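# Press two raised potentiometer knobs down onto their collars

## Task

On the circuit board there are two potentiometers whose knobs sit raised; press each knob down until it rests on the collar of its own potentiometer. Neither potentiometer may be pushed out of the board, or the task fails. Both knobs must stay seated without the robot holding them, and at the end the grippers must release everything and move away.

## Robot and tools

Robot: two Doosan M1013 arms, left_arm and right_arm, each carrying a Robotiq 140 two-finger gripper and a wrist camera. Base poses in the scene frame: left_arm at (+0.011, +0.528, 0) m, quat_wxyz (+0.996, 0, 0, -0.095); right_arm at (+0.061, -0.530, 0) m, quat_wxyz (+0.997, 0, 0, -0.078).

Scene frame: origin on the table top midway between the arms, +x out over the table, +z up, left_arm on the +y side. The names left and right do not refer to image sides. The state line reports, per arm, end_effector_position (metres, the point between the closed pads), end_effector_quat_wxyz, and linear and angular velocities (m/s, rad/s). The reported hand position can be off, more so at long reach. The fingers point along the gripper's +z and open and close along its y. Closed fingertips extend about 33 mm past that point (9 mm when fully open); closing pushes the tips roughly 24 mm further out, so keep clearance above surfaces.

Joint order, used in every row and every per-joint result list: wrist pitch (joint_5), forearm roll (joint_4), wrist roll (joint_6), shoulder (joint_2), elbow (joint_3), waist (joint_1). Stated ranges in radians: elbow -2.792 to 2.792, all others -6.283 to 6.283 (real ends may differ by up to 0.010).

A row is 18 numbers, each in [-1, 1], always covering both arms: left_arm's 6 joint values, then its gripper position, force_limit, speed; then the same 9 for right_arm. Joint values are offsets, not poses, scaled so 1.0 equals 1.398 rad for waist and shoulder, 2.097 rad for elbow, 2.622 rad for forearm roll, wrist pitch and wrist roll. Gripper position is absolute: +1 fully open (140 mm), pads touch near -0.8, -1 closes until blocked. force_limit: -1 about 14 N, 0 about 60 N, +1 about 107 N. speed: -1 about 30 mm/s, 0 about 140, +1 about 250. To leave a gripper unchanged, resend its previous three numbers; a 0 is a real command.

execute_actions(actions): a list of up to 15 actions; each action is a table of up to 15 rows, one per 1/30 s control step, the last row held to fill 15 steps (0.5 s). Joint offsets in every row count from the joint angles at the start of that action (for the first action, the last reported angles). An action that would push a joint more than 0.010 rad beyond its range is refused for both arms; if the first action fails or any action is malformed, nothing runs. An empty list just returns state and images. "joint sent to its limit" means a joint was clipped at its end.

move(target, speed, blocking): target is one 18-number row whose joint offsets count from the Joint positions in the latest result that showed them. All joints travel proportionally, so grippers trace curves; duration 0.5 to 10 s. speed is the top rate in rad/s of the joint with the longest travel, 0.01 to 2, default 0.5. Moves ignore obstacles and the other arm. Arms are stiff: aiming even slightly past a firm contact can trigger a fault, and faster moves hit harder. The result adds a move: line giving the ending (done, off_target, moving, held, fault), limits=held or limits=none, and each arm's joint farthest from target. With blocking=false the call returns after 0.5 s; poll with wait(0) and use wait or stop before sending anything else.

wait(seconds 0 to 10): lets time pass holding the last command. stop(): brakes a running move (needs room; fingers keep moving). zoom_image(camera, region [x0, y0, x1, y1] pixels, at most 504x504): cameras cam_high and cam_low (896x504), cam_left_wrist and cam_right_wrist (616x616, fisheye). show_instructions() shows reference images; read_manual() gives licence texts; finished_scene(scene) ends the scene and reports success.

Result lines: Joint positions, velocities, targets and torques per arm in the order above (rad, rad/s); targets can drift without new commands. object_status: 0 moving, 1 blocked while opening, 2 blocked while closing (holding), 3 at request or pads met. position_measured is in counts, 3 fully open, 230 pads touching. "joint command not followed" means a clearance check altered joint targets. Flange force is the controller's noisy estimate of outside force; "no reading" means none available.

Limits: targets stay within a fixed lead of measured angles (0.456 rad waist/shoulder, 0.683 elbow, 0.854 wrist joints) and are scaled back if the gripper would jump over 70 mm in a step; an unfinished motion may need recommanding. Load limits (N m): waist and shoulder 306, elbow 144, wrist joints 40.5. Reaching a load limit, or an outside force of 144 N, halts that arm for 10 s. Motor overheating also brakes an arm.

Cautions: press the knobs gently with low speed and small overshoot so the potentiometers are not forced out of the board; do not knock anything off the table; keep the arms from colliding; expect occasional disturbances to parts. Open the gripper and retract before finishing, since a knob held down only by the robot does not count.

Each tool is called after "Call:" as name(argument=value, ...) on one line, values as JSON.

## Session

Call:
execute_actions(actions=[])

Scene clock: 0.00 s.
left_arm: end_effector_position=(+0.2131, +0.1128, +0.2283) position_measured=3 object_status=3 end_effector_quat_wxyz=(+0.565, +0.363, +0.728, +0.134) end_effector_velocity=(+0.001, +0.001, +0.000) end_effector_angular_velocity=(+0.001, -0.002, +0.002) | right_arm: end_effector_position=(+0.8617, -0.0383, +0.3769) position_measured=3 object_status=3 end_effector_quat_wxyz=(-0.456, +0.874, -0.062, -0.157) end_effector_velocity=(-0.000, -0.000, -0.000) end_effector_angular_velocity=(-0.000, +0.000, +0.001)
Joint names: [wrist pitch, forearm roll, wrist roll, shoulder, elbow, waist]
Joint positions: left_arm=[ 1.411  1.24   2.943  0.013  2.453 -1.77 ] | right_arm=[1.511 1.007 1.78  0.604 1.162 0.365]
Joint velocities: left_arm=[ 0.002 -0.     0.     0.     0.001  0.   ] | right_arm=[ 0. -0. -0.  0.  0.  0.]
Joint torques (N m, as the joint torque sensors report them, + toward a larger angle): no reading
Flange force (N, the push that the arm receives, along the gripper's own x y z axes): no reading
Joint targets: left_arm=[1.411 1.240 2.943 0.013 2.453 -1.770] | right_arm=[1.511 1.007 1.780 0.604 1.162 0.365]
camera_calibration (this result's frames):
cam_left_wrist: T_world_to_cam=[[0.49068, 0.688325, 0.534267, -0.276736], [-0.289144, -0.449786, 0.845038, -0.0710369], [0.821966, -0.569124, -0.0216755, 0.071092], [0, 0, 0, 1]] pos_world=[0.0568135, 0.198993, 0.209421]
cam_right_wrist: T_world_to_cam=[[0.0630525, -0.511746, -0.85682, 0.239961], [-0.857114, -0.467567, 0.216186, 0.654944], [-0.511253, 0.720761, -0.468106, 0.81251], [0, 0, 0, 1]] pos_world=[0.96163, -0.156597, 0.444355]

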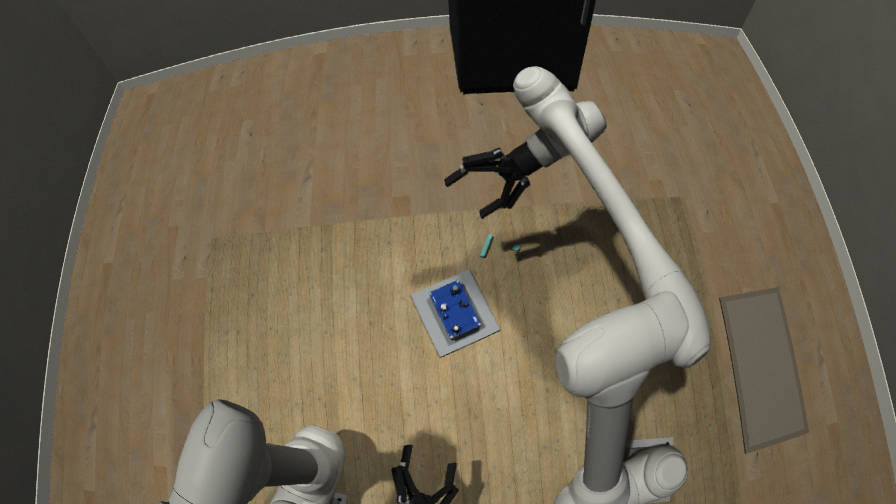

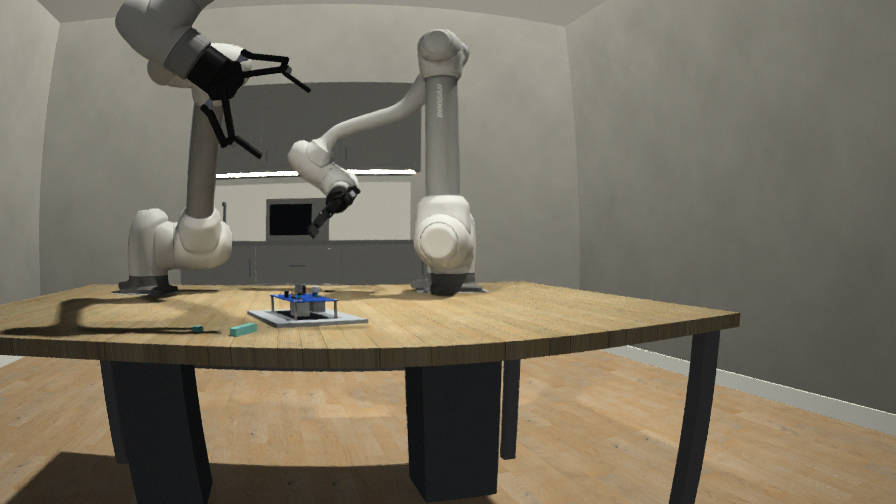

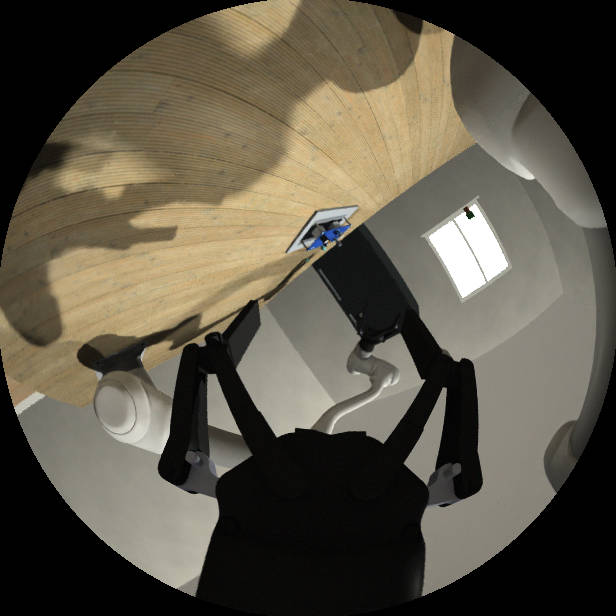

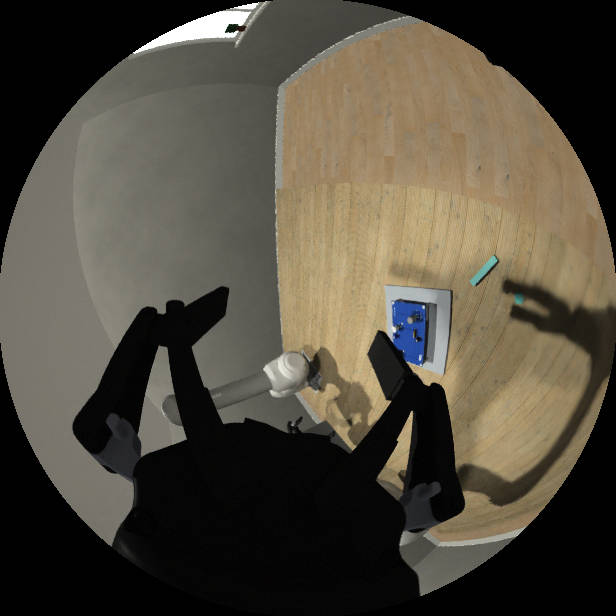

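Call:
zoom_image(camera="cam_low", region=[245, 270, 375, 335])

Call:
zoom_image(camera="cam_high", region=[405, 260, 505, 360])

Call:
zoom_image(camera="cam_right_wrist", region=[370, 270, 470, 390])

Region (245, 270, 375, 335) of cam_low's 896x504 image, scaled by 3.877, with more detail than that image has.

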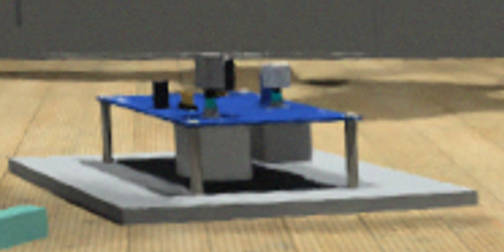

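Region (405, 260, 505, 360) of cam_high's 896x504 image, scaled by 5.040, with more detail than that image has.

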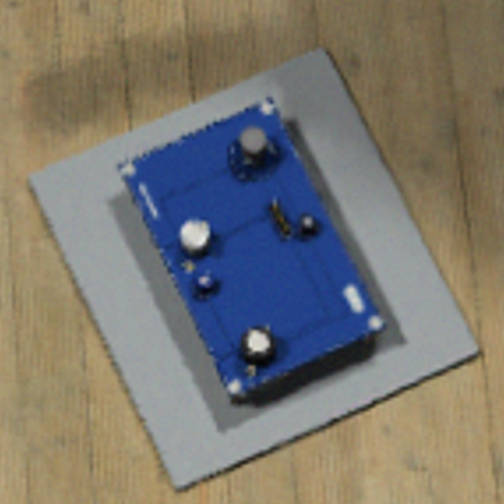

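Region (370, 270, 470, 390) of cam_right_wrist's 616x616 image, scaled by 4.200, with more detail than that image has.

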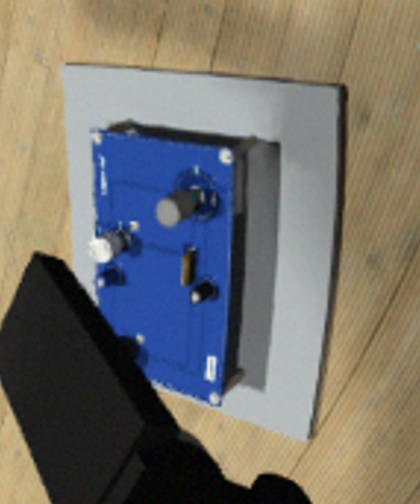

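Call:
zoom_image(camera="cam_low", region=[280, 278, 330, 308])

Region (280, 278, 330, 308) of cam_low's 896x504 image, scaled by 10.080, with more detail than that image has; it fills the top 302 rows of this view, and the rest is white.

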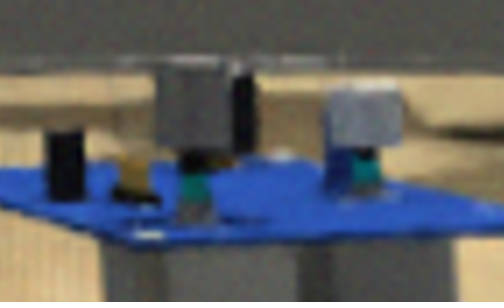

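Call:
move(target=[0,0,0,0,0,0,1,0,0, -0.1045,-0.3841,-0.4397,-0.0267,0.0839,0.2993,-1,0,1], speed=1.0)

Call:
zoom_image(camera="cam_right_wrist", region=[200, 200, 400, 400])

Call:
zoom_image(camera="cam_low", region=[260, 230, 350, 310])

Scene clock: 3.73 s.
left_arm: end_effector_position=(+0.2131, +0.1128, +0.2283) position_measured=3 object_status=3 end_effector_quat_wxyz=(+0.565, +0.363, +0.728, +0.134) end_effector_velocity=(-0.000, +0.000, -0.000) end_effector_angular_velocity=(-0.000, +0.000, -0.000) | right_arm: end_effector_position=(+0.7376, +0.0032, +0.1603) position_measured=233 object_status=3 end_effector_quat_wxyz=(-0.000, +0.707, +0.707, +0.000) end_effector_velocity=(-0.000, +0.001, +0.000) end_effector_angular_velocity=(+0.000, -0.001, +0.004)
Joint names: [wrist pitch, forearm roll, wrist roll, shoulder, elbow, waist]
Joint positions: left_arm=[ 1.411  1.24   2.943  0.013  2.453 -1.77 ] | right_arm=[1.237 0.    0.628 0.566 1.338 0.784]
Joint velocities: left_arm=[-0.     0.    -0.    -0.001  0.001 -0.   ] | right_arm=[-0.001 -0.    -0.003 -0.     0.     0.001]
Joint torques (N m, as the joint torque sensors report them, + toward a larger angle): left_arm=[  1.86   1.91  -0.05 -29.25 -26.17  -0.47] | right_arm=[ -0.2    4.02  -0.29 -99.12 -40.28   0.42]
Flange force (N, the push that the arm receives, along the gripper's own x y z axes): left_arm=[-5.5 0.4 0.5] | right_arm=[2.6 3.7 2.8]
Joint targets: left_arm=[1.411 1.240 2.943 0.013 2.453 -1.770] | right_arm=[1.237 0.000 0.628 0.566 1.338 0.784]
move: done; limits=none; left_arm: farthest joint: the waist, 0.000 radians from its target (0.000 radians at the start); right_arm: farthest joint: the waist, 0.000 radians from its target (0.418 radians at the start)
camera_calibration (this result's frames):
cam_left_wrist: T_world_to_cam=[[0.49068, 0.688325, 0.534267, -0.276735], [-0.289144, -0.449785, 0.845038, -0.071037], [0.821966, -0.569124, -0.0216756, 0.071092], [0, 0, 0, 1]] pos_world=[0.0568135, 0.198993, 0.209421]
cam_right_wrist: T_world_to_cam=[[0.945753, 0.323785, -0.026728, -0.703353], [0.315786, -0.896812, 0.30985, -0.263965], [0.0763548, -0.301482, -0.95041, 0.264892], [0, 0, 0, 1]] pos_world=[0.728329, 0.0708682, 0.314746]

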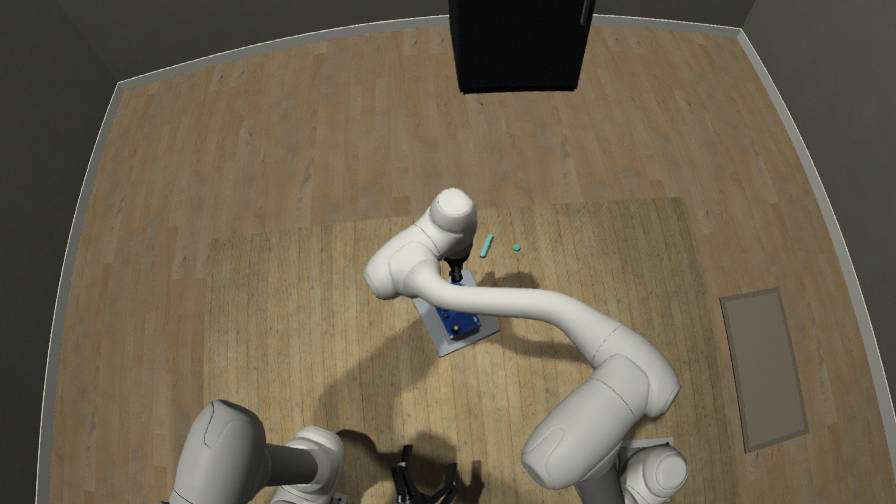

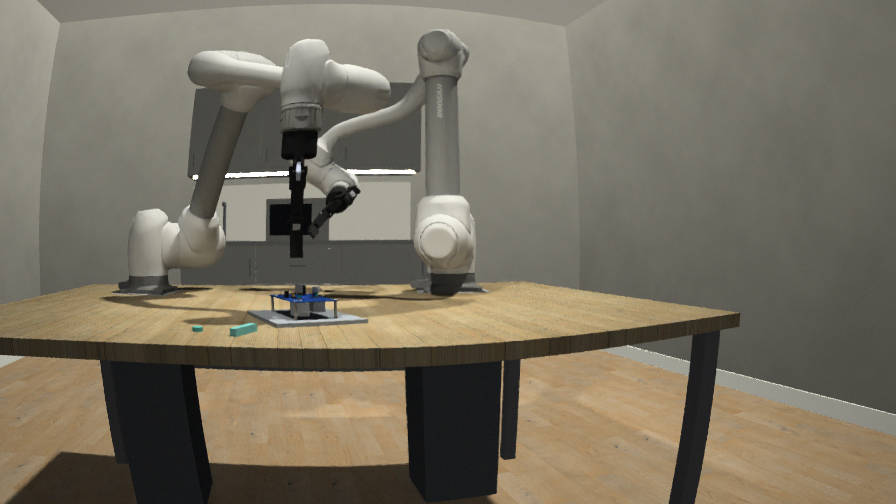

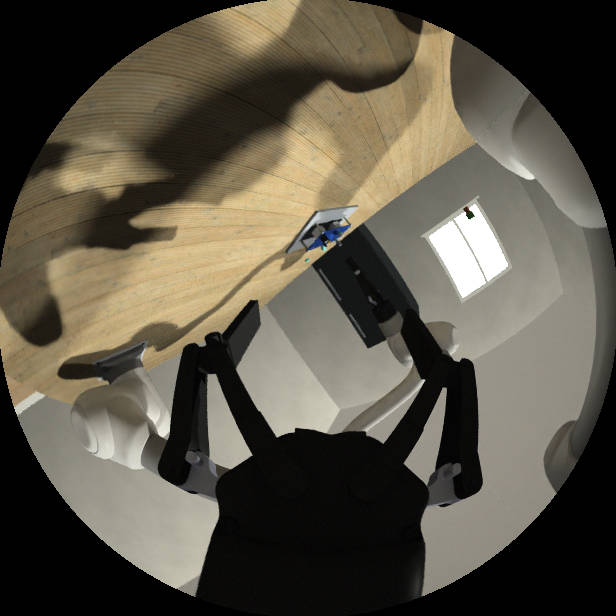

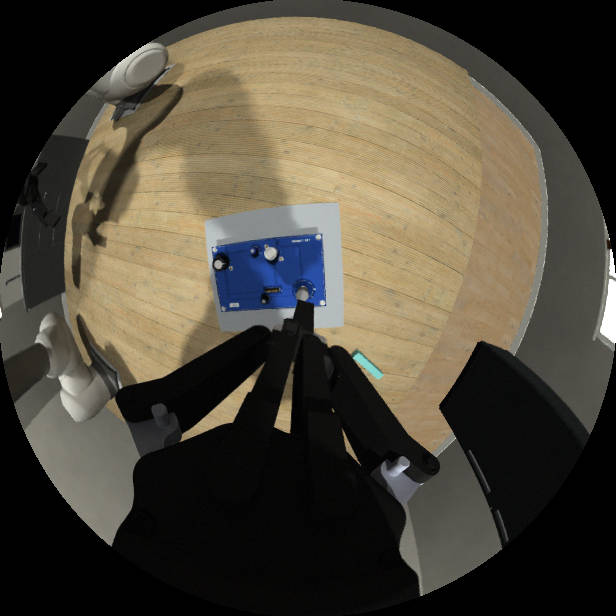

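Region (200, 200, 400, 400) of cam_right_wrist's 616x616 image, scaled by 2.520, with more detail than that image has.

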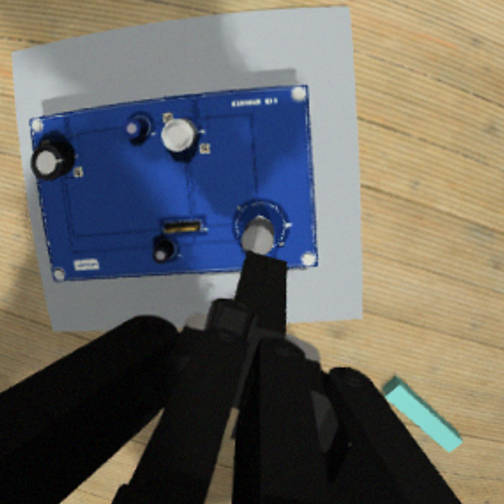

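Region (260, 230, 350, 310) of cam_low's 896x504 image, scaled by 5.600, with more detail than that image has.

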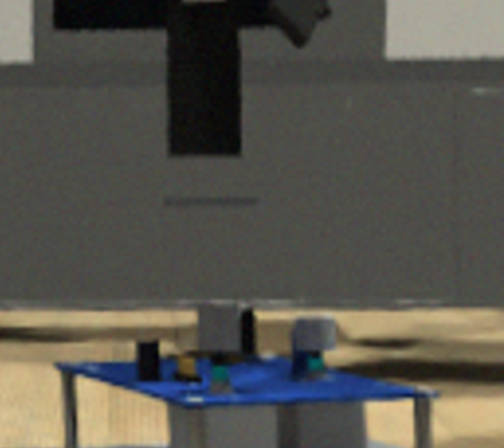

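Call:
zoom_image(camera="cam_right_wrist", region=[270, 265, 340, 335])

Call:
zoom_image(camera="cam_low", region=[275, 250, 335, 305])

Region (270, 265, 340, 335) of cam_right_wrist's 616x616 image, scaled by 7.200, with more detail than that image has.

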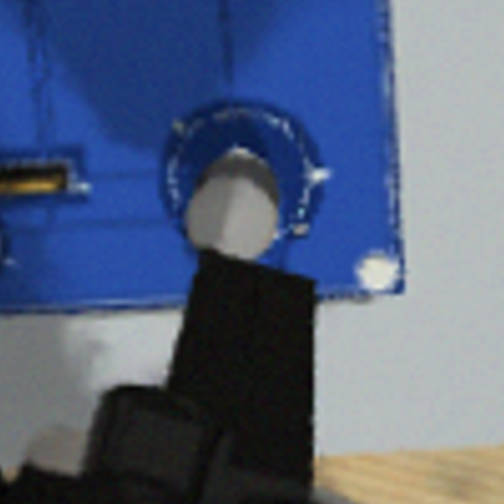

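Region (275, 250, 335, 305) of cam_low's 896x504 image, scaled by 8.400, with more detail than that image has; it fills the top 462 rows of this view, and the rest is white.

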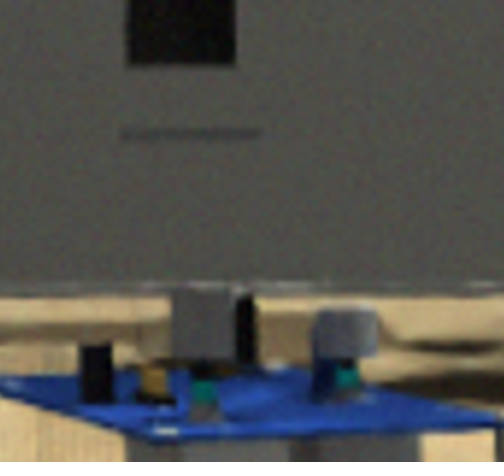

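Call:
move(target=[0,0,0,0,0,0,1,0,0, -0.02467,0,0.00294,0.01735,0.01928,0.00554,-1,0,1], speed=0.1)

Call:
zoom_image(camera="cam_low", region=[280, 270, 330, 308])

Call:
zoom_image(camera="cam_right_wrist", region=[270, 265, 340, 335])

Scene clock: 6.50 s.
left_arm: end_effector_position=(+0.2131, +0.1128, +0.2283) position_measured=3 object_status=3 end_effector_quat_wxyz=(+0.565, +0.363, +0.728, +0.134) end_effector_velocity=(+0.000, +0.000, -0.000) end_effector_angular_velocity=(+0.001, +0.000, +0.001) | right_arm: end_effector_position=(+0.7332, +0.0082, +0.1184) position_measured=233 object_status=3 end_effector_quat_wxyz=(-0.000, +0.707, +0.707, +0.000) end_effector_velocity=(-0.000, +0.000, -0.001) end_effector_angular_velocity=(+0.000, +0.000, +0.000)
Joint names: [wrist pitch, forearm roll, wrist roll, shoulder, elbow, waist]
Joint positions: left_arm=[ 1.411  1.24   2.943  0.013  2.453 -1.77 ] | right_arm=[1.173 0.    0.635 0.591 1.378 0.791]
Joint velocities: left_arm=[-0.    -0.     0.001  0.    -0.     0.001] | right_arm=[-0.002  0.    -0.     0.001  0.001  0.   ]
Joint torques (N m, as the joint torque sensors report them, + toward a larger angle): left_arm=[  1.91   2.03  -0.03 -28.98 -26.03  -0.39] | right_arm=[ -0.18   3.9    0.15 -97.95 -39.17   4.61]
Flange force (N, the push that the arm receives, along the gripper's own x y z axes): left_arm=[-5.7 0.9 0.2] | right_arm=[-3.7 4.2 1.4]
Joint targets: left_arm=[1.411 1.240 2.943 0.013 2.453 -1.770] | right_arm=[1.173 0.000 0.635 0.591 1.378 0.791]
move: done; limits=none; left_arm: farthest joint: the waist, 0.000 radians from its target (0.000 radians at the start); right_arm: farthest joint: the waist, 0.000 radians from its target (0.008 radians at the start)
camera_calibration (this result's frames):
cam_left_wrist: T_world_to_cam=[[0.49068, 0.688325, 0.534267, -0.276736], [-0.289144, -0.449785, 0.845038, -0.0710369], [0.821966, -0.569124, -0.0216755, 0.071092], [0, 0, 0, 1]] pos_world=[0.0568135, 0.198993, 0.209421]
cam_right_wrist: T_world_to_cam=[[0.945745, 0.32381, -0.0267165, -0.701926], [0.315807, -0.896804, 0.309851, -0.245109], [0.0763735, -0.301478, -0.95041, 0.226919], [0, 0, 0, 1]] pos_world=[0.72392, 0.0758869, 0.272861]

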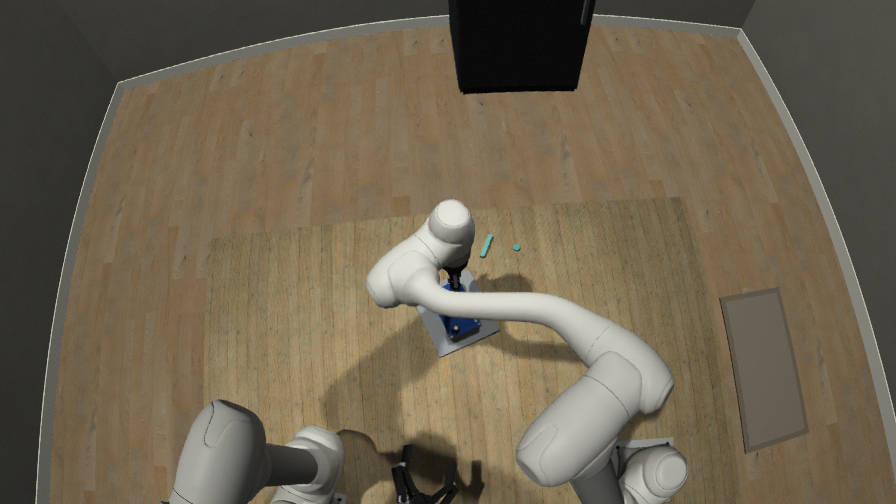

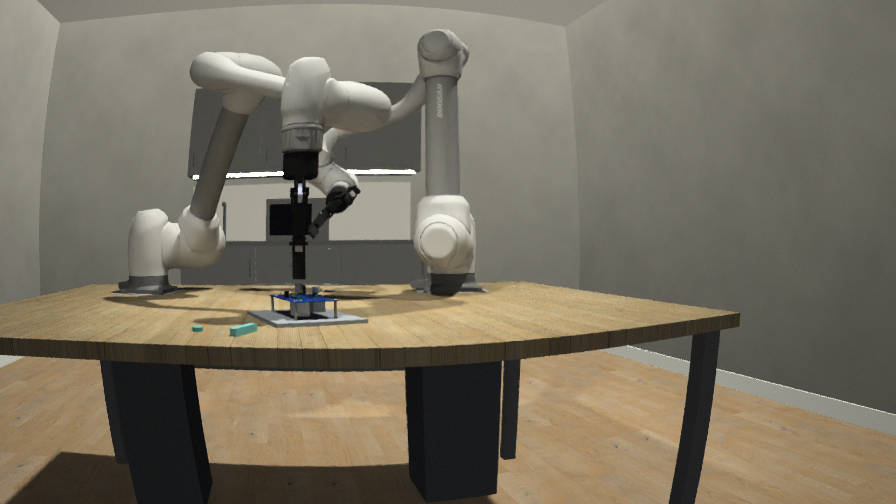

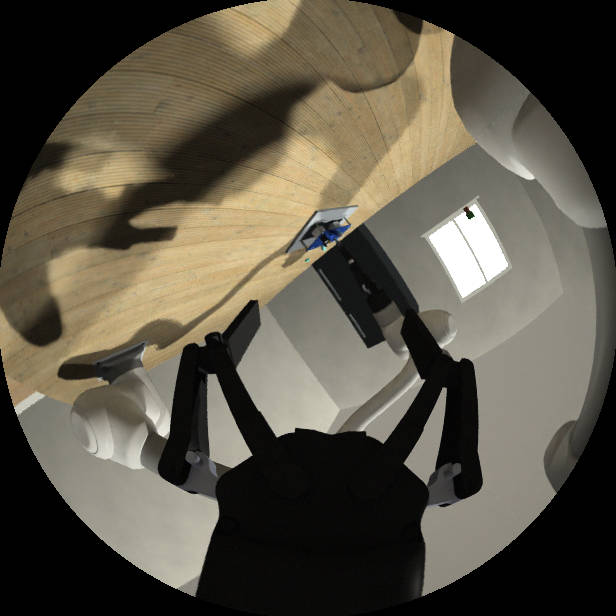

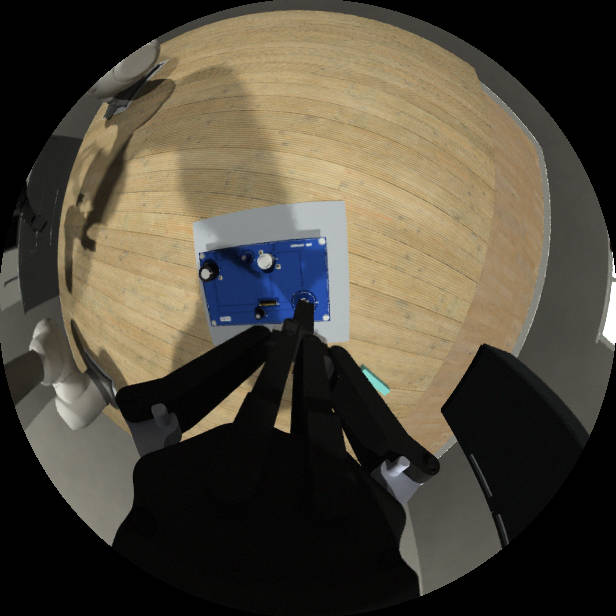

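Region (280, 270, 330, 308) of cam_low's 896x504 image, scaled by 10.080, with more detail than that image has; it fills the top 383 rows of this view, and the rest is white.

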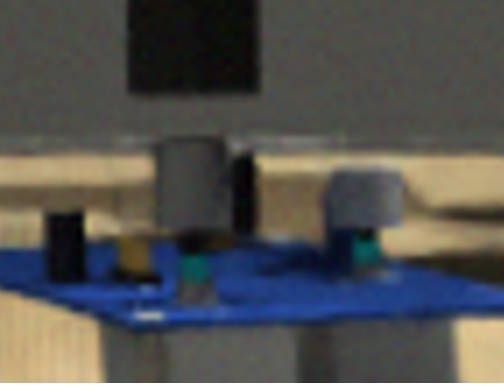

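Region (270, 265, 340, 335) of cam_right_wrist's 616x616 image, scaled by 7.200, with more detail than that image has.

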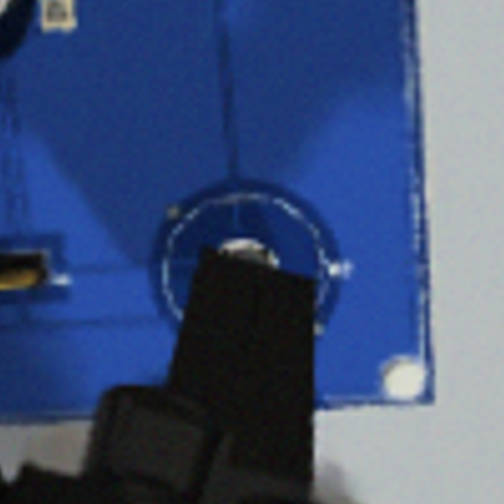

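Call:
move(target=[0,0,0,0,0,0,1,0,0, -0.00779,0,0,0.006156,0.005643,0,-1,0,1], speed=0.012)

Call:
zoom_image(camera="cam_low", region=[280, 270, 330, 308])

Scene clock: 9.03 s.
left_arm: end_effector_position=(+0.2131, +0.1128, +0.2283) position_measured=3 object_status=3 end_effector_quat_wxyz=(+0.565, +0.363, +0.728, +0.134) end_effector_velocity=(+0.001, +0.001, -0.000) end_effector_angular_velocity=(+0.001, -0.001, +0.001) | right_arm: end_effector_position=(+0.7331, +0.0082, +0.1050) position_measured=233 object_status=3 end_effector_quat_wxyz=(-0.000, +0.707, +0.707, +0.000) end_effector_velocity=(-0.000, +0.000, -0.002) end_effector_angular_velocity=(+0.000, -0.000, +0.000)
Joint names: [wrist pitch, forearm roll, wrist roll, shoulder, elbow, waist]
Joint positions: left_arm=[ 1.411  1.24   2.943  0.013  2.453 -1.77 ] | right_arm=[1.152 0.    0.635 0.599 1.39  0.791]
Joint velocities: left_arm=[0.001 0.    0.    0.    0.001 0.001] | right_arm=[-0.003  0.    -0.     0.001  0.002  0.   ]
Joint torques (N m, as the joint torque sensors report them, + toward a larger angle): left_arm=[  1.79   2.01   0.09 -29.16 -26.39  -1.53] | right_arm=[ -0.58   3.89   0.2  -89.44 -32.74   2.82]
Flange force (N, the push that the arm receives, along the gripper's own x y z axes): left_arm=[-6.0 0.8 3.2] | right_arm=[-0.6 4.8 -10.0]
Joint targets: left_arm=[1.411 1.240 2.943 0.013 2.453 -1.770] | right_arm=[1.152 0.000 0.635 0.599 1.390 0.791]
move: done; limits=none; left_arm: farthest joint: the waist, 0.000 radians from its target (0.000 radians at the start); right_arm: farthest joint: the shoulder, 0.001 radians from its target (0.009 radians at the start)
camera_calibration (this result's frames):
cam_left_wrist: T_world_to_cam=[[0.49068, 0.688325, 0.534267, -0.276736], [-0.289144, -0.449786, 0.845038, -0.071037], [0.821966, -0.569123, -0.0216757, 0.071092], [0, 0, 0, 1]] pos_world=[0.0568134, 0.198993, 0.209421]
cam_right_wrist: T_world_to_cam=[[0.945748, 0.323806, -0.0266604, -0.702194], [0.315787, -0.896817, 0.309834, -0.240973], [0.0764166, -0.301444, -0.950417, 0.2142], [0, 0, 0, 1]] pos_world=[0.723826, 0.0758353, 0.25952]

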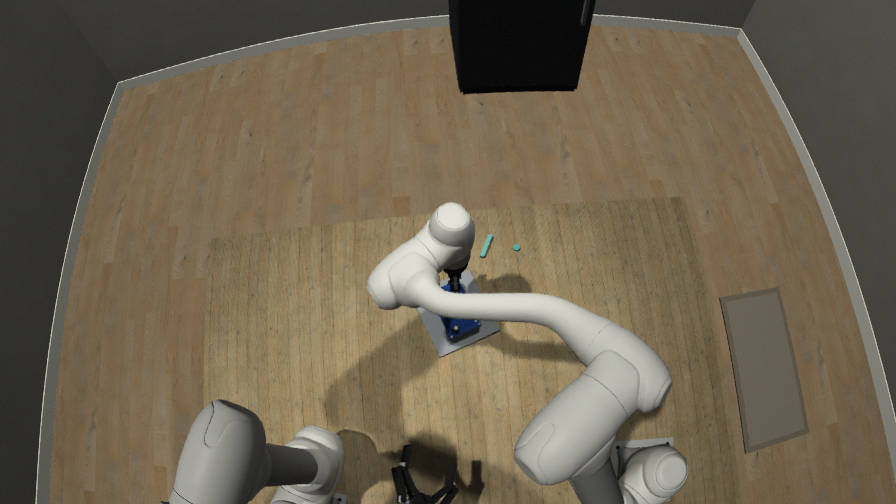

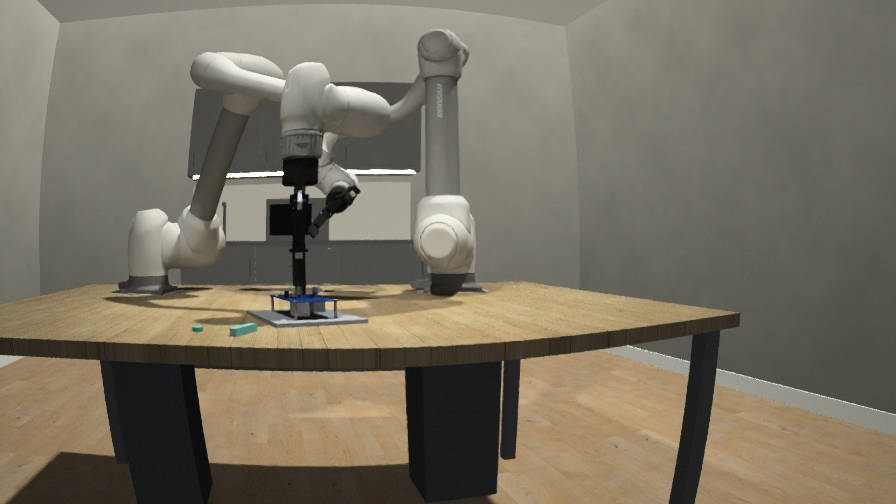

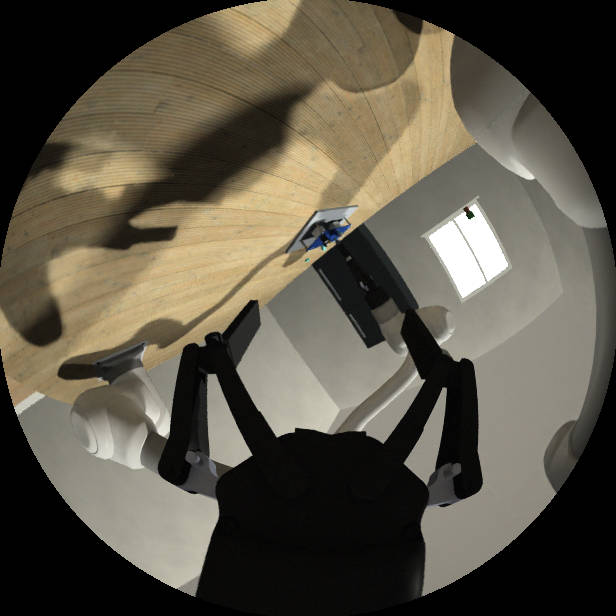

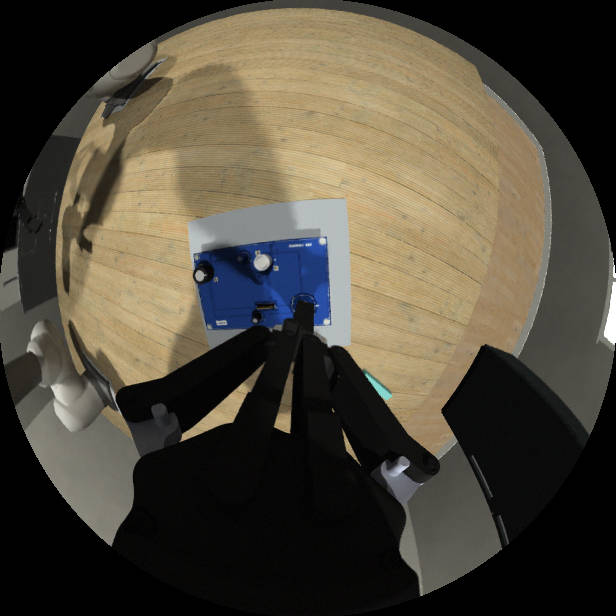

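Region (280, 270, 330, 308) of cam_low's 896x504 image, scaled by 10.080, with more detail than that image has; it fills the top 383 rows of this view, and the rest is white.

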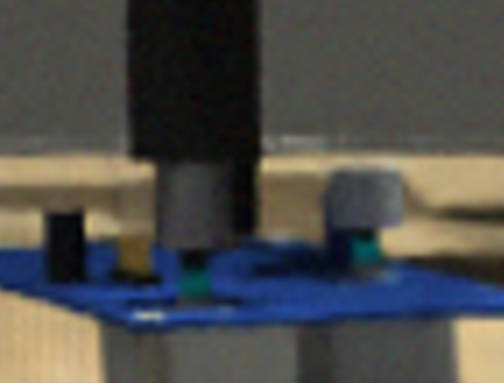

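Call:
move(target=[0,0,0,0,0,0,1,0,0, -0.001731,0,0,0.001368,0.001254,0,-1,0,1], speed=0.01)

Call:
zoom_image(camera="cam_low", region=[280, 270, 330, 308])

Scene clock: 9.97 s.
left_arm: end_effector_position=(+0.2131, +0.1128, +0.2283) position_measured=3 object_status=3 end_effector_quat_wxyz=(+0.565, +0.363, +0.728, +0.134) end_effector_velocity=(+0.000, +0.001, -0.001) end_effector_angular_velocity=(+0.002, -0.001, -0.001) | right_arm: end_effector_position=(+0.7331, +0.0081, +0.1022) position_measured=233 object_status=3 end_effector_quat_wxyz=(-0.000, +0.707, +0.707, +0.000) end_effector_velocity=(-0.000, -0.000, -0.001) end_effector_angular_velocity=(-0.000, +0.000, +0.000)
Joint names: [wrist pitch, forearm roll, wrist roll, shoulder, elbow, waist]
Joint positions: left_arm=[ 1.411  1.24   2.943  0.013  2.453 -1.77 ] | right_arm=[1.148 0.    0.635 0.601 1.392 0.791]
Joint velocities: left_arm=[ 0.    -0.     0.     0.     0.002 -0.001] | right_arm=[-0.001 -0.    -0.     0.001  0.001  0.   ]
Joint torques (N m, as the joint torque sensors report them, + toward a larger angle): left_arm=[  1.87   2.19  -0.04 -29.12 -25.55   0.36] | right_arm=[ -0.53   4.11   0.16 -80.73 -29.17   5.09]
Flange force (N, the push that the arm receives, along the gripper's own x y z axes): left_arm=[-5.1 0.1 -2.5] | right_arm=[-5.4 3.0 -18.8]
Joint targets: left_arm=[1.411 1.240 2.943 0.013 2.453 -1.770] | right_arm=[1.148 0.000 0.635 0.601 1.393 0.791]
move: done; limits=none; left_arm: farthest joint: the waist, 0.000 radians from its target (0.000 radians at the start); right_arm: farthest joint: the wrist pitch, 0.001 radians from its target (0.005 radians at the start)
camera_calibration (this result's frames):
cam_left_wrist: T_world_to_cam=[[0.49068, 0.688325, 0.534267, -0.276736], [-0.289144, -0.449786, 0.845038, -0.0710369], [0.821966, -0.569124, -0.0216756, 0.071092], [0, 0, 0, 1]] pos_world=[0.0568135, 0.198993, 0.209421]
cam_right_wrist: T_world_to_cam=[[0.945749, 0.323806, -0.0266115, -0.702238], [0.315774, -0.896827, 0.30982, -0.240078], [0.0764555, -0.301415, -0.950423, 0.211422], [0, 0, 0, 1]] pos_world=[0.723787, 0.0758062, 0.256633]

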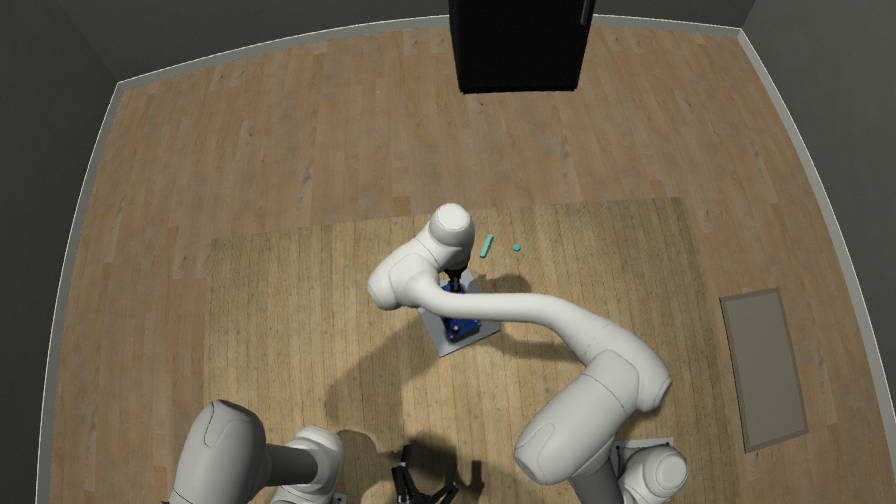

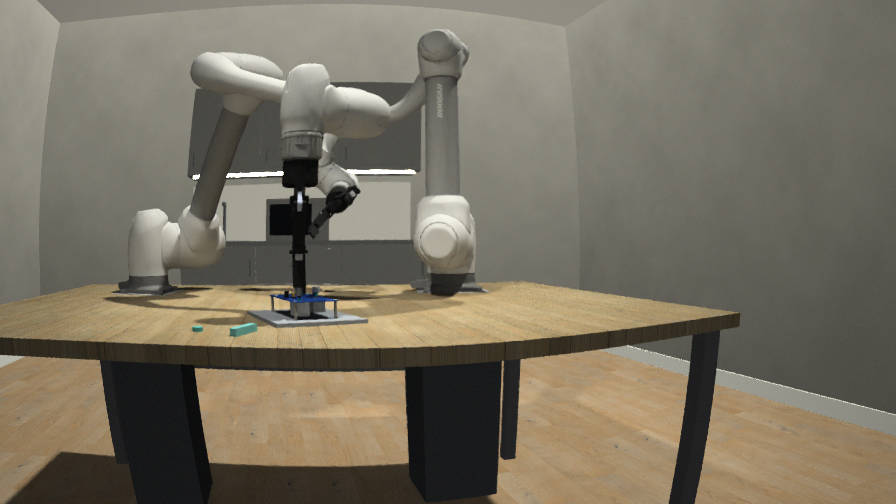

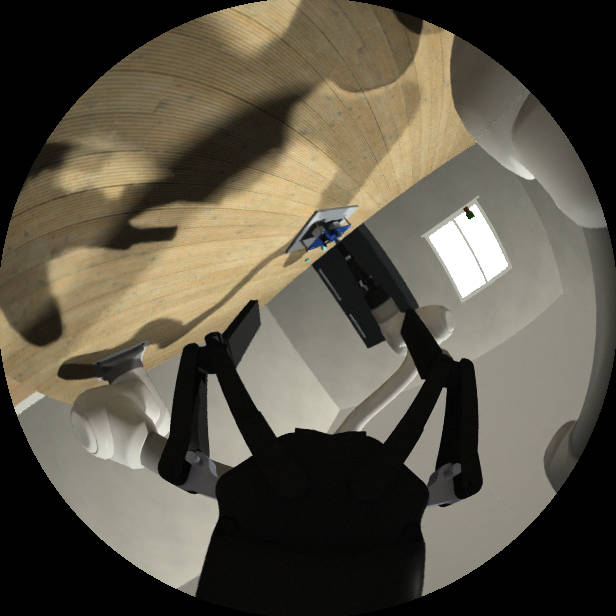

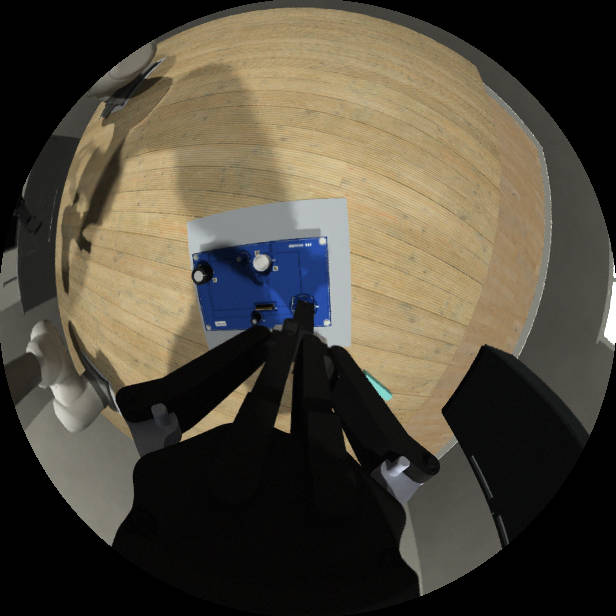

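Region (280, 270, 330, 308) of cam_low's 896x504 image, scaled by 10.080, with more detail than that image has; it fills the top 383 rows of this view, and the rest is white.

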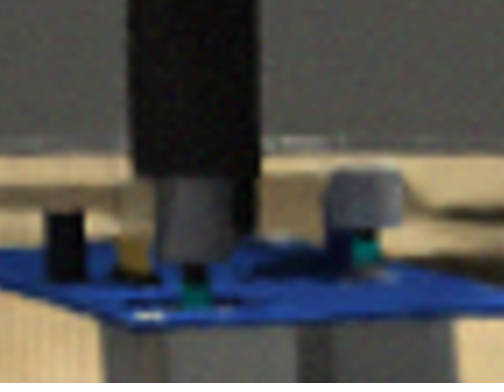

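Call:
move(target=[0,0,0,0,0,0,1,0,0, -0.001154,0,0,0.000912,0.000836,0,-1,0,1], speed=0.01)

Call:
zoom_image(camera="cam_low", region=[280, 270, 330, 308])

Scene clock: 10.87 s.
left_arm: end_effector_position=(+0.2131, +0.1128, +0.2283) position_measured=3 object_status=3 end_effector_quat_wxyz=(+0.565, +0.363, +0.728, +0.134) end_effector_velocity=(-0.000, -0.001, +0.000) end_effector_angular_velocity=(-0.001, +0.001, +0.000) | right_arm: end_effector_position=(+0.7330, +0.0081, +0.1002) position_measured=233 object_status=3 end_effector_quat_wxyz=(-0.000, +0.707, +0.707, +0.000) end_effector_velocity=(-0.000, +0.000, -0.001) end_effector_angular_velocity=(+0.001, +0.001, +0.000)
Joint names: [wrist pitch, forearm roll, wrist roll, shoulder, elbow, waist]
Joint positions: left_arm=[ 1.411  1.24   2.943  0.013  2.453 -1.77 ] | right_arm=[1.145 0.    0.635 0.602 1.394 0.791]
Joint velocities: left_arm=[-0.     0.    -0.     0.    -0.001  0.   ] | right_arm=[-0.001  0.001 -0.001  0.     0.001 -0.   ]
Joint torques (N m, as the joint torque sensors report them, + toward a larger angle): left_arm=[  1.8    1.92   0.05 -29.07 -26.28  -1.82] | right_arm=[ -0.5    4.27  -0.18 -81.19 -28.33   3.22]
Flange force (N, the push that the arm receives, along the gripper's own x y z axes): left_arm=[-6.6 1.1 4.1] | right_arm=[-1.7 3.5 -19.2]
Joint targets: left_arm=[1.411 1.240 2.943 0.013 2.453 -1.770] | right_arm=[1.145 0.000 0.635 0.602 1.394 0.791]
move: done; limits=none; left_arm: farthest joint: the waist, 0.000 radians from its target (0.000 radians at the start); right_arm: farthest joint: the waist, 0.000 radians from its target (0.000 radians at the start)
camera_calibration (this result's frames):
cam_left_wrist: T_world_to_cam=[[0.49068, 0.688325, 0.534267, -0.276736], [-0.289144, -0.449786, 0.845038, -0.0710369], [0.821966, -0.569124, -0.0216757, 0.0710921], [0, 0, 0, 1]] pos_world=[0.0568135, 0.198993, 0.209421]
cam_right_wrist: T_world_to_cam=[[0.945749, 0.323805, -0.0266124, -0.702248], [0.315773, -0.896827, 0.30982, -0.239486], [0.0764548, -0.301416, -0.950423, 0.209565], [0, 0, 0, 1]] pos_world=[0.723752, 0.0757804, 0.254685]

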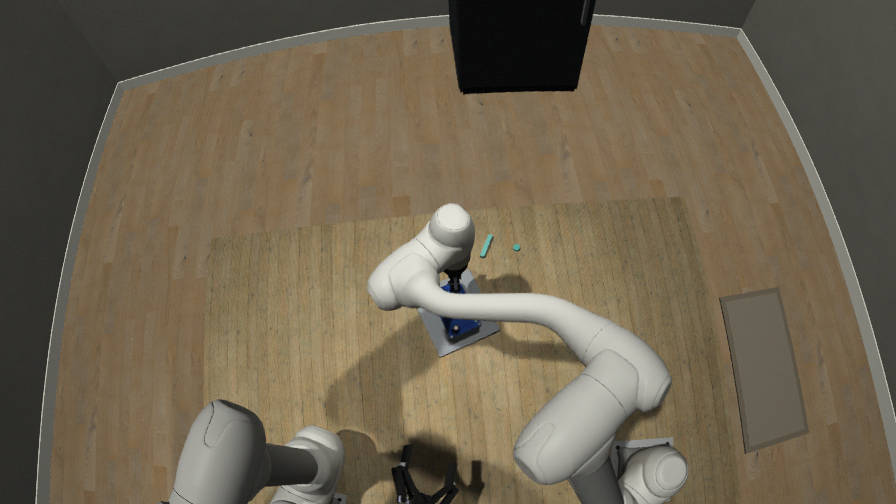

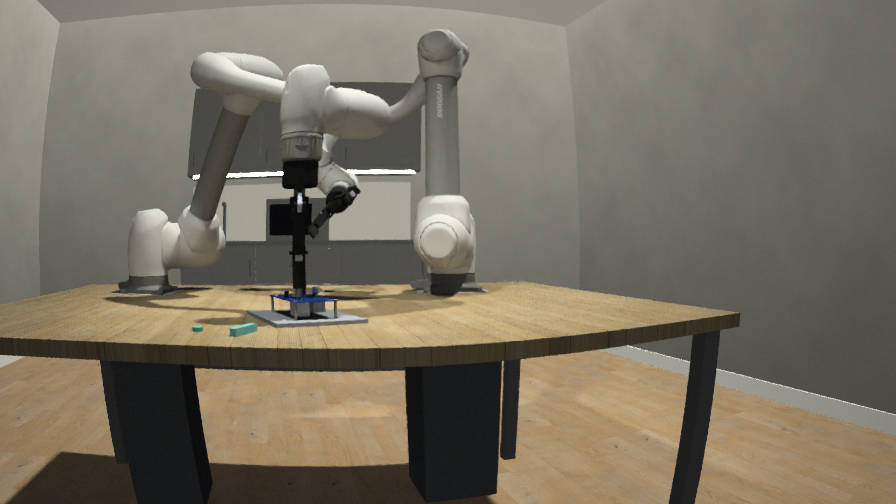

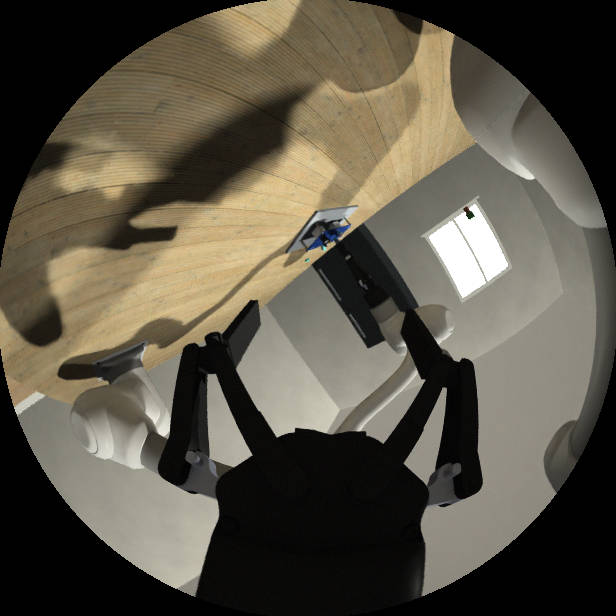

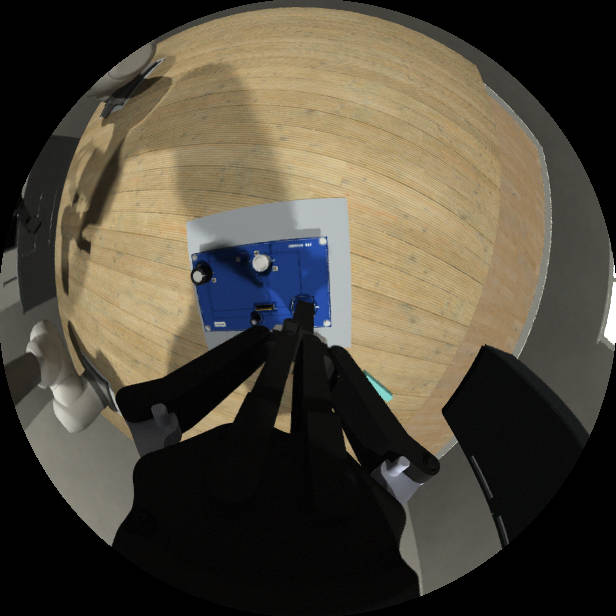

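Region (280, 270, 330, 308) of cam_low's 896x504 image, scaled by 10.080, with more detail than that image has; it fills the top 383 rows of this view, and the rest is white.

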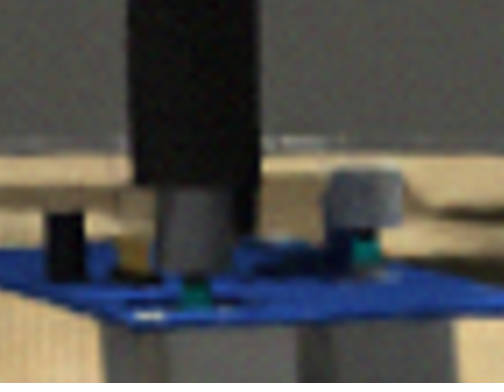

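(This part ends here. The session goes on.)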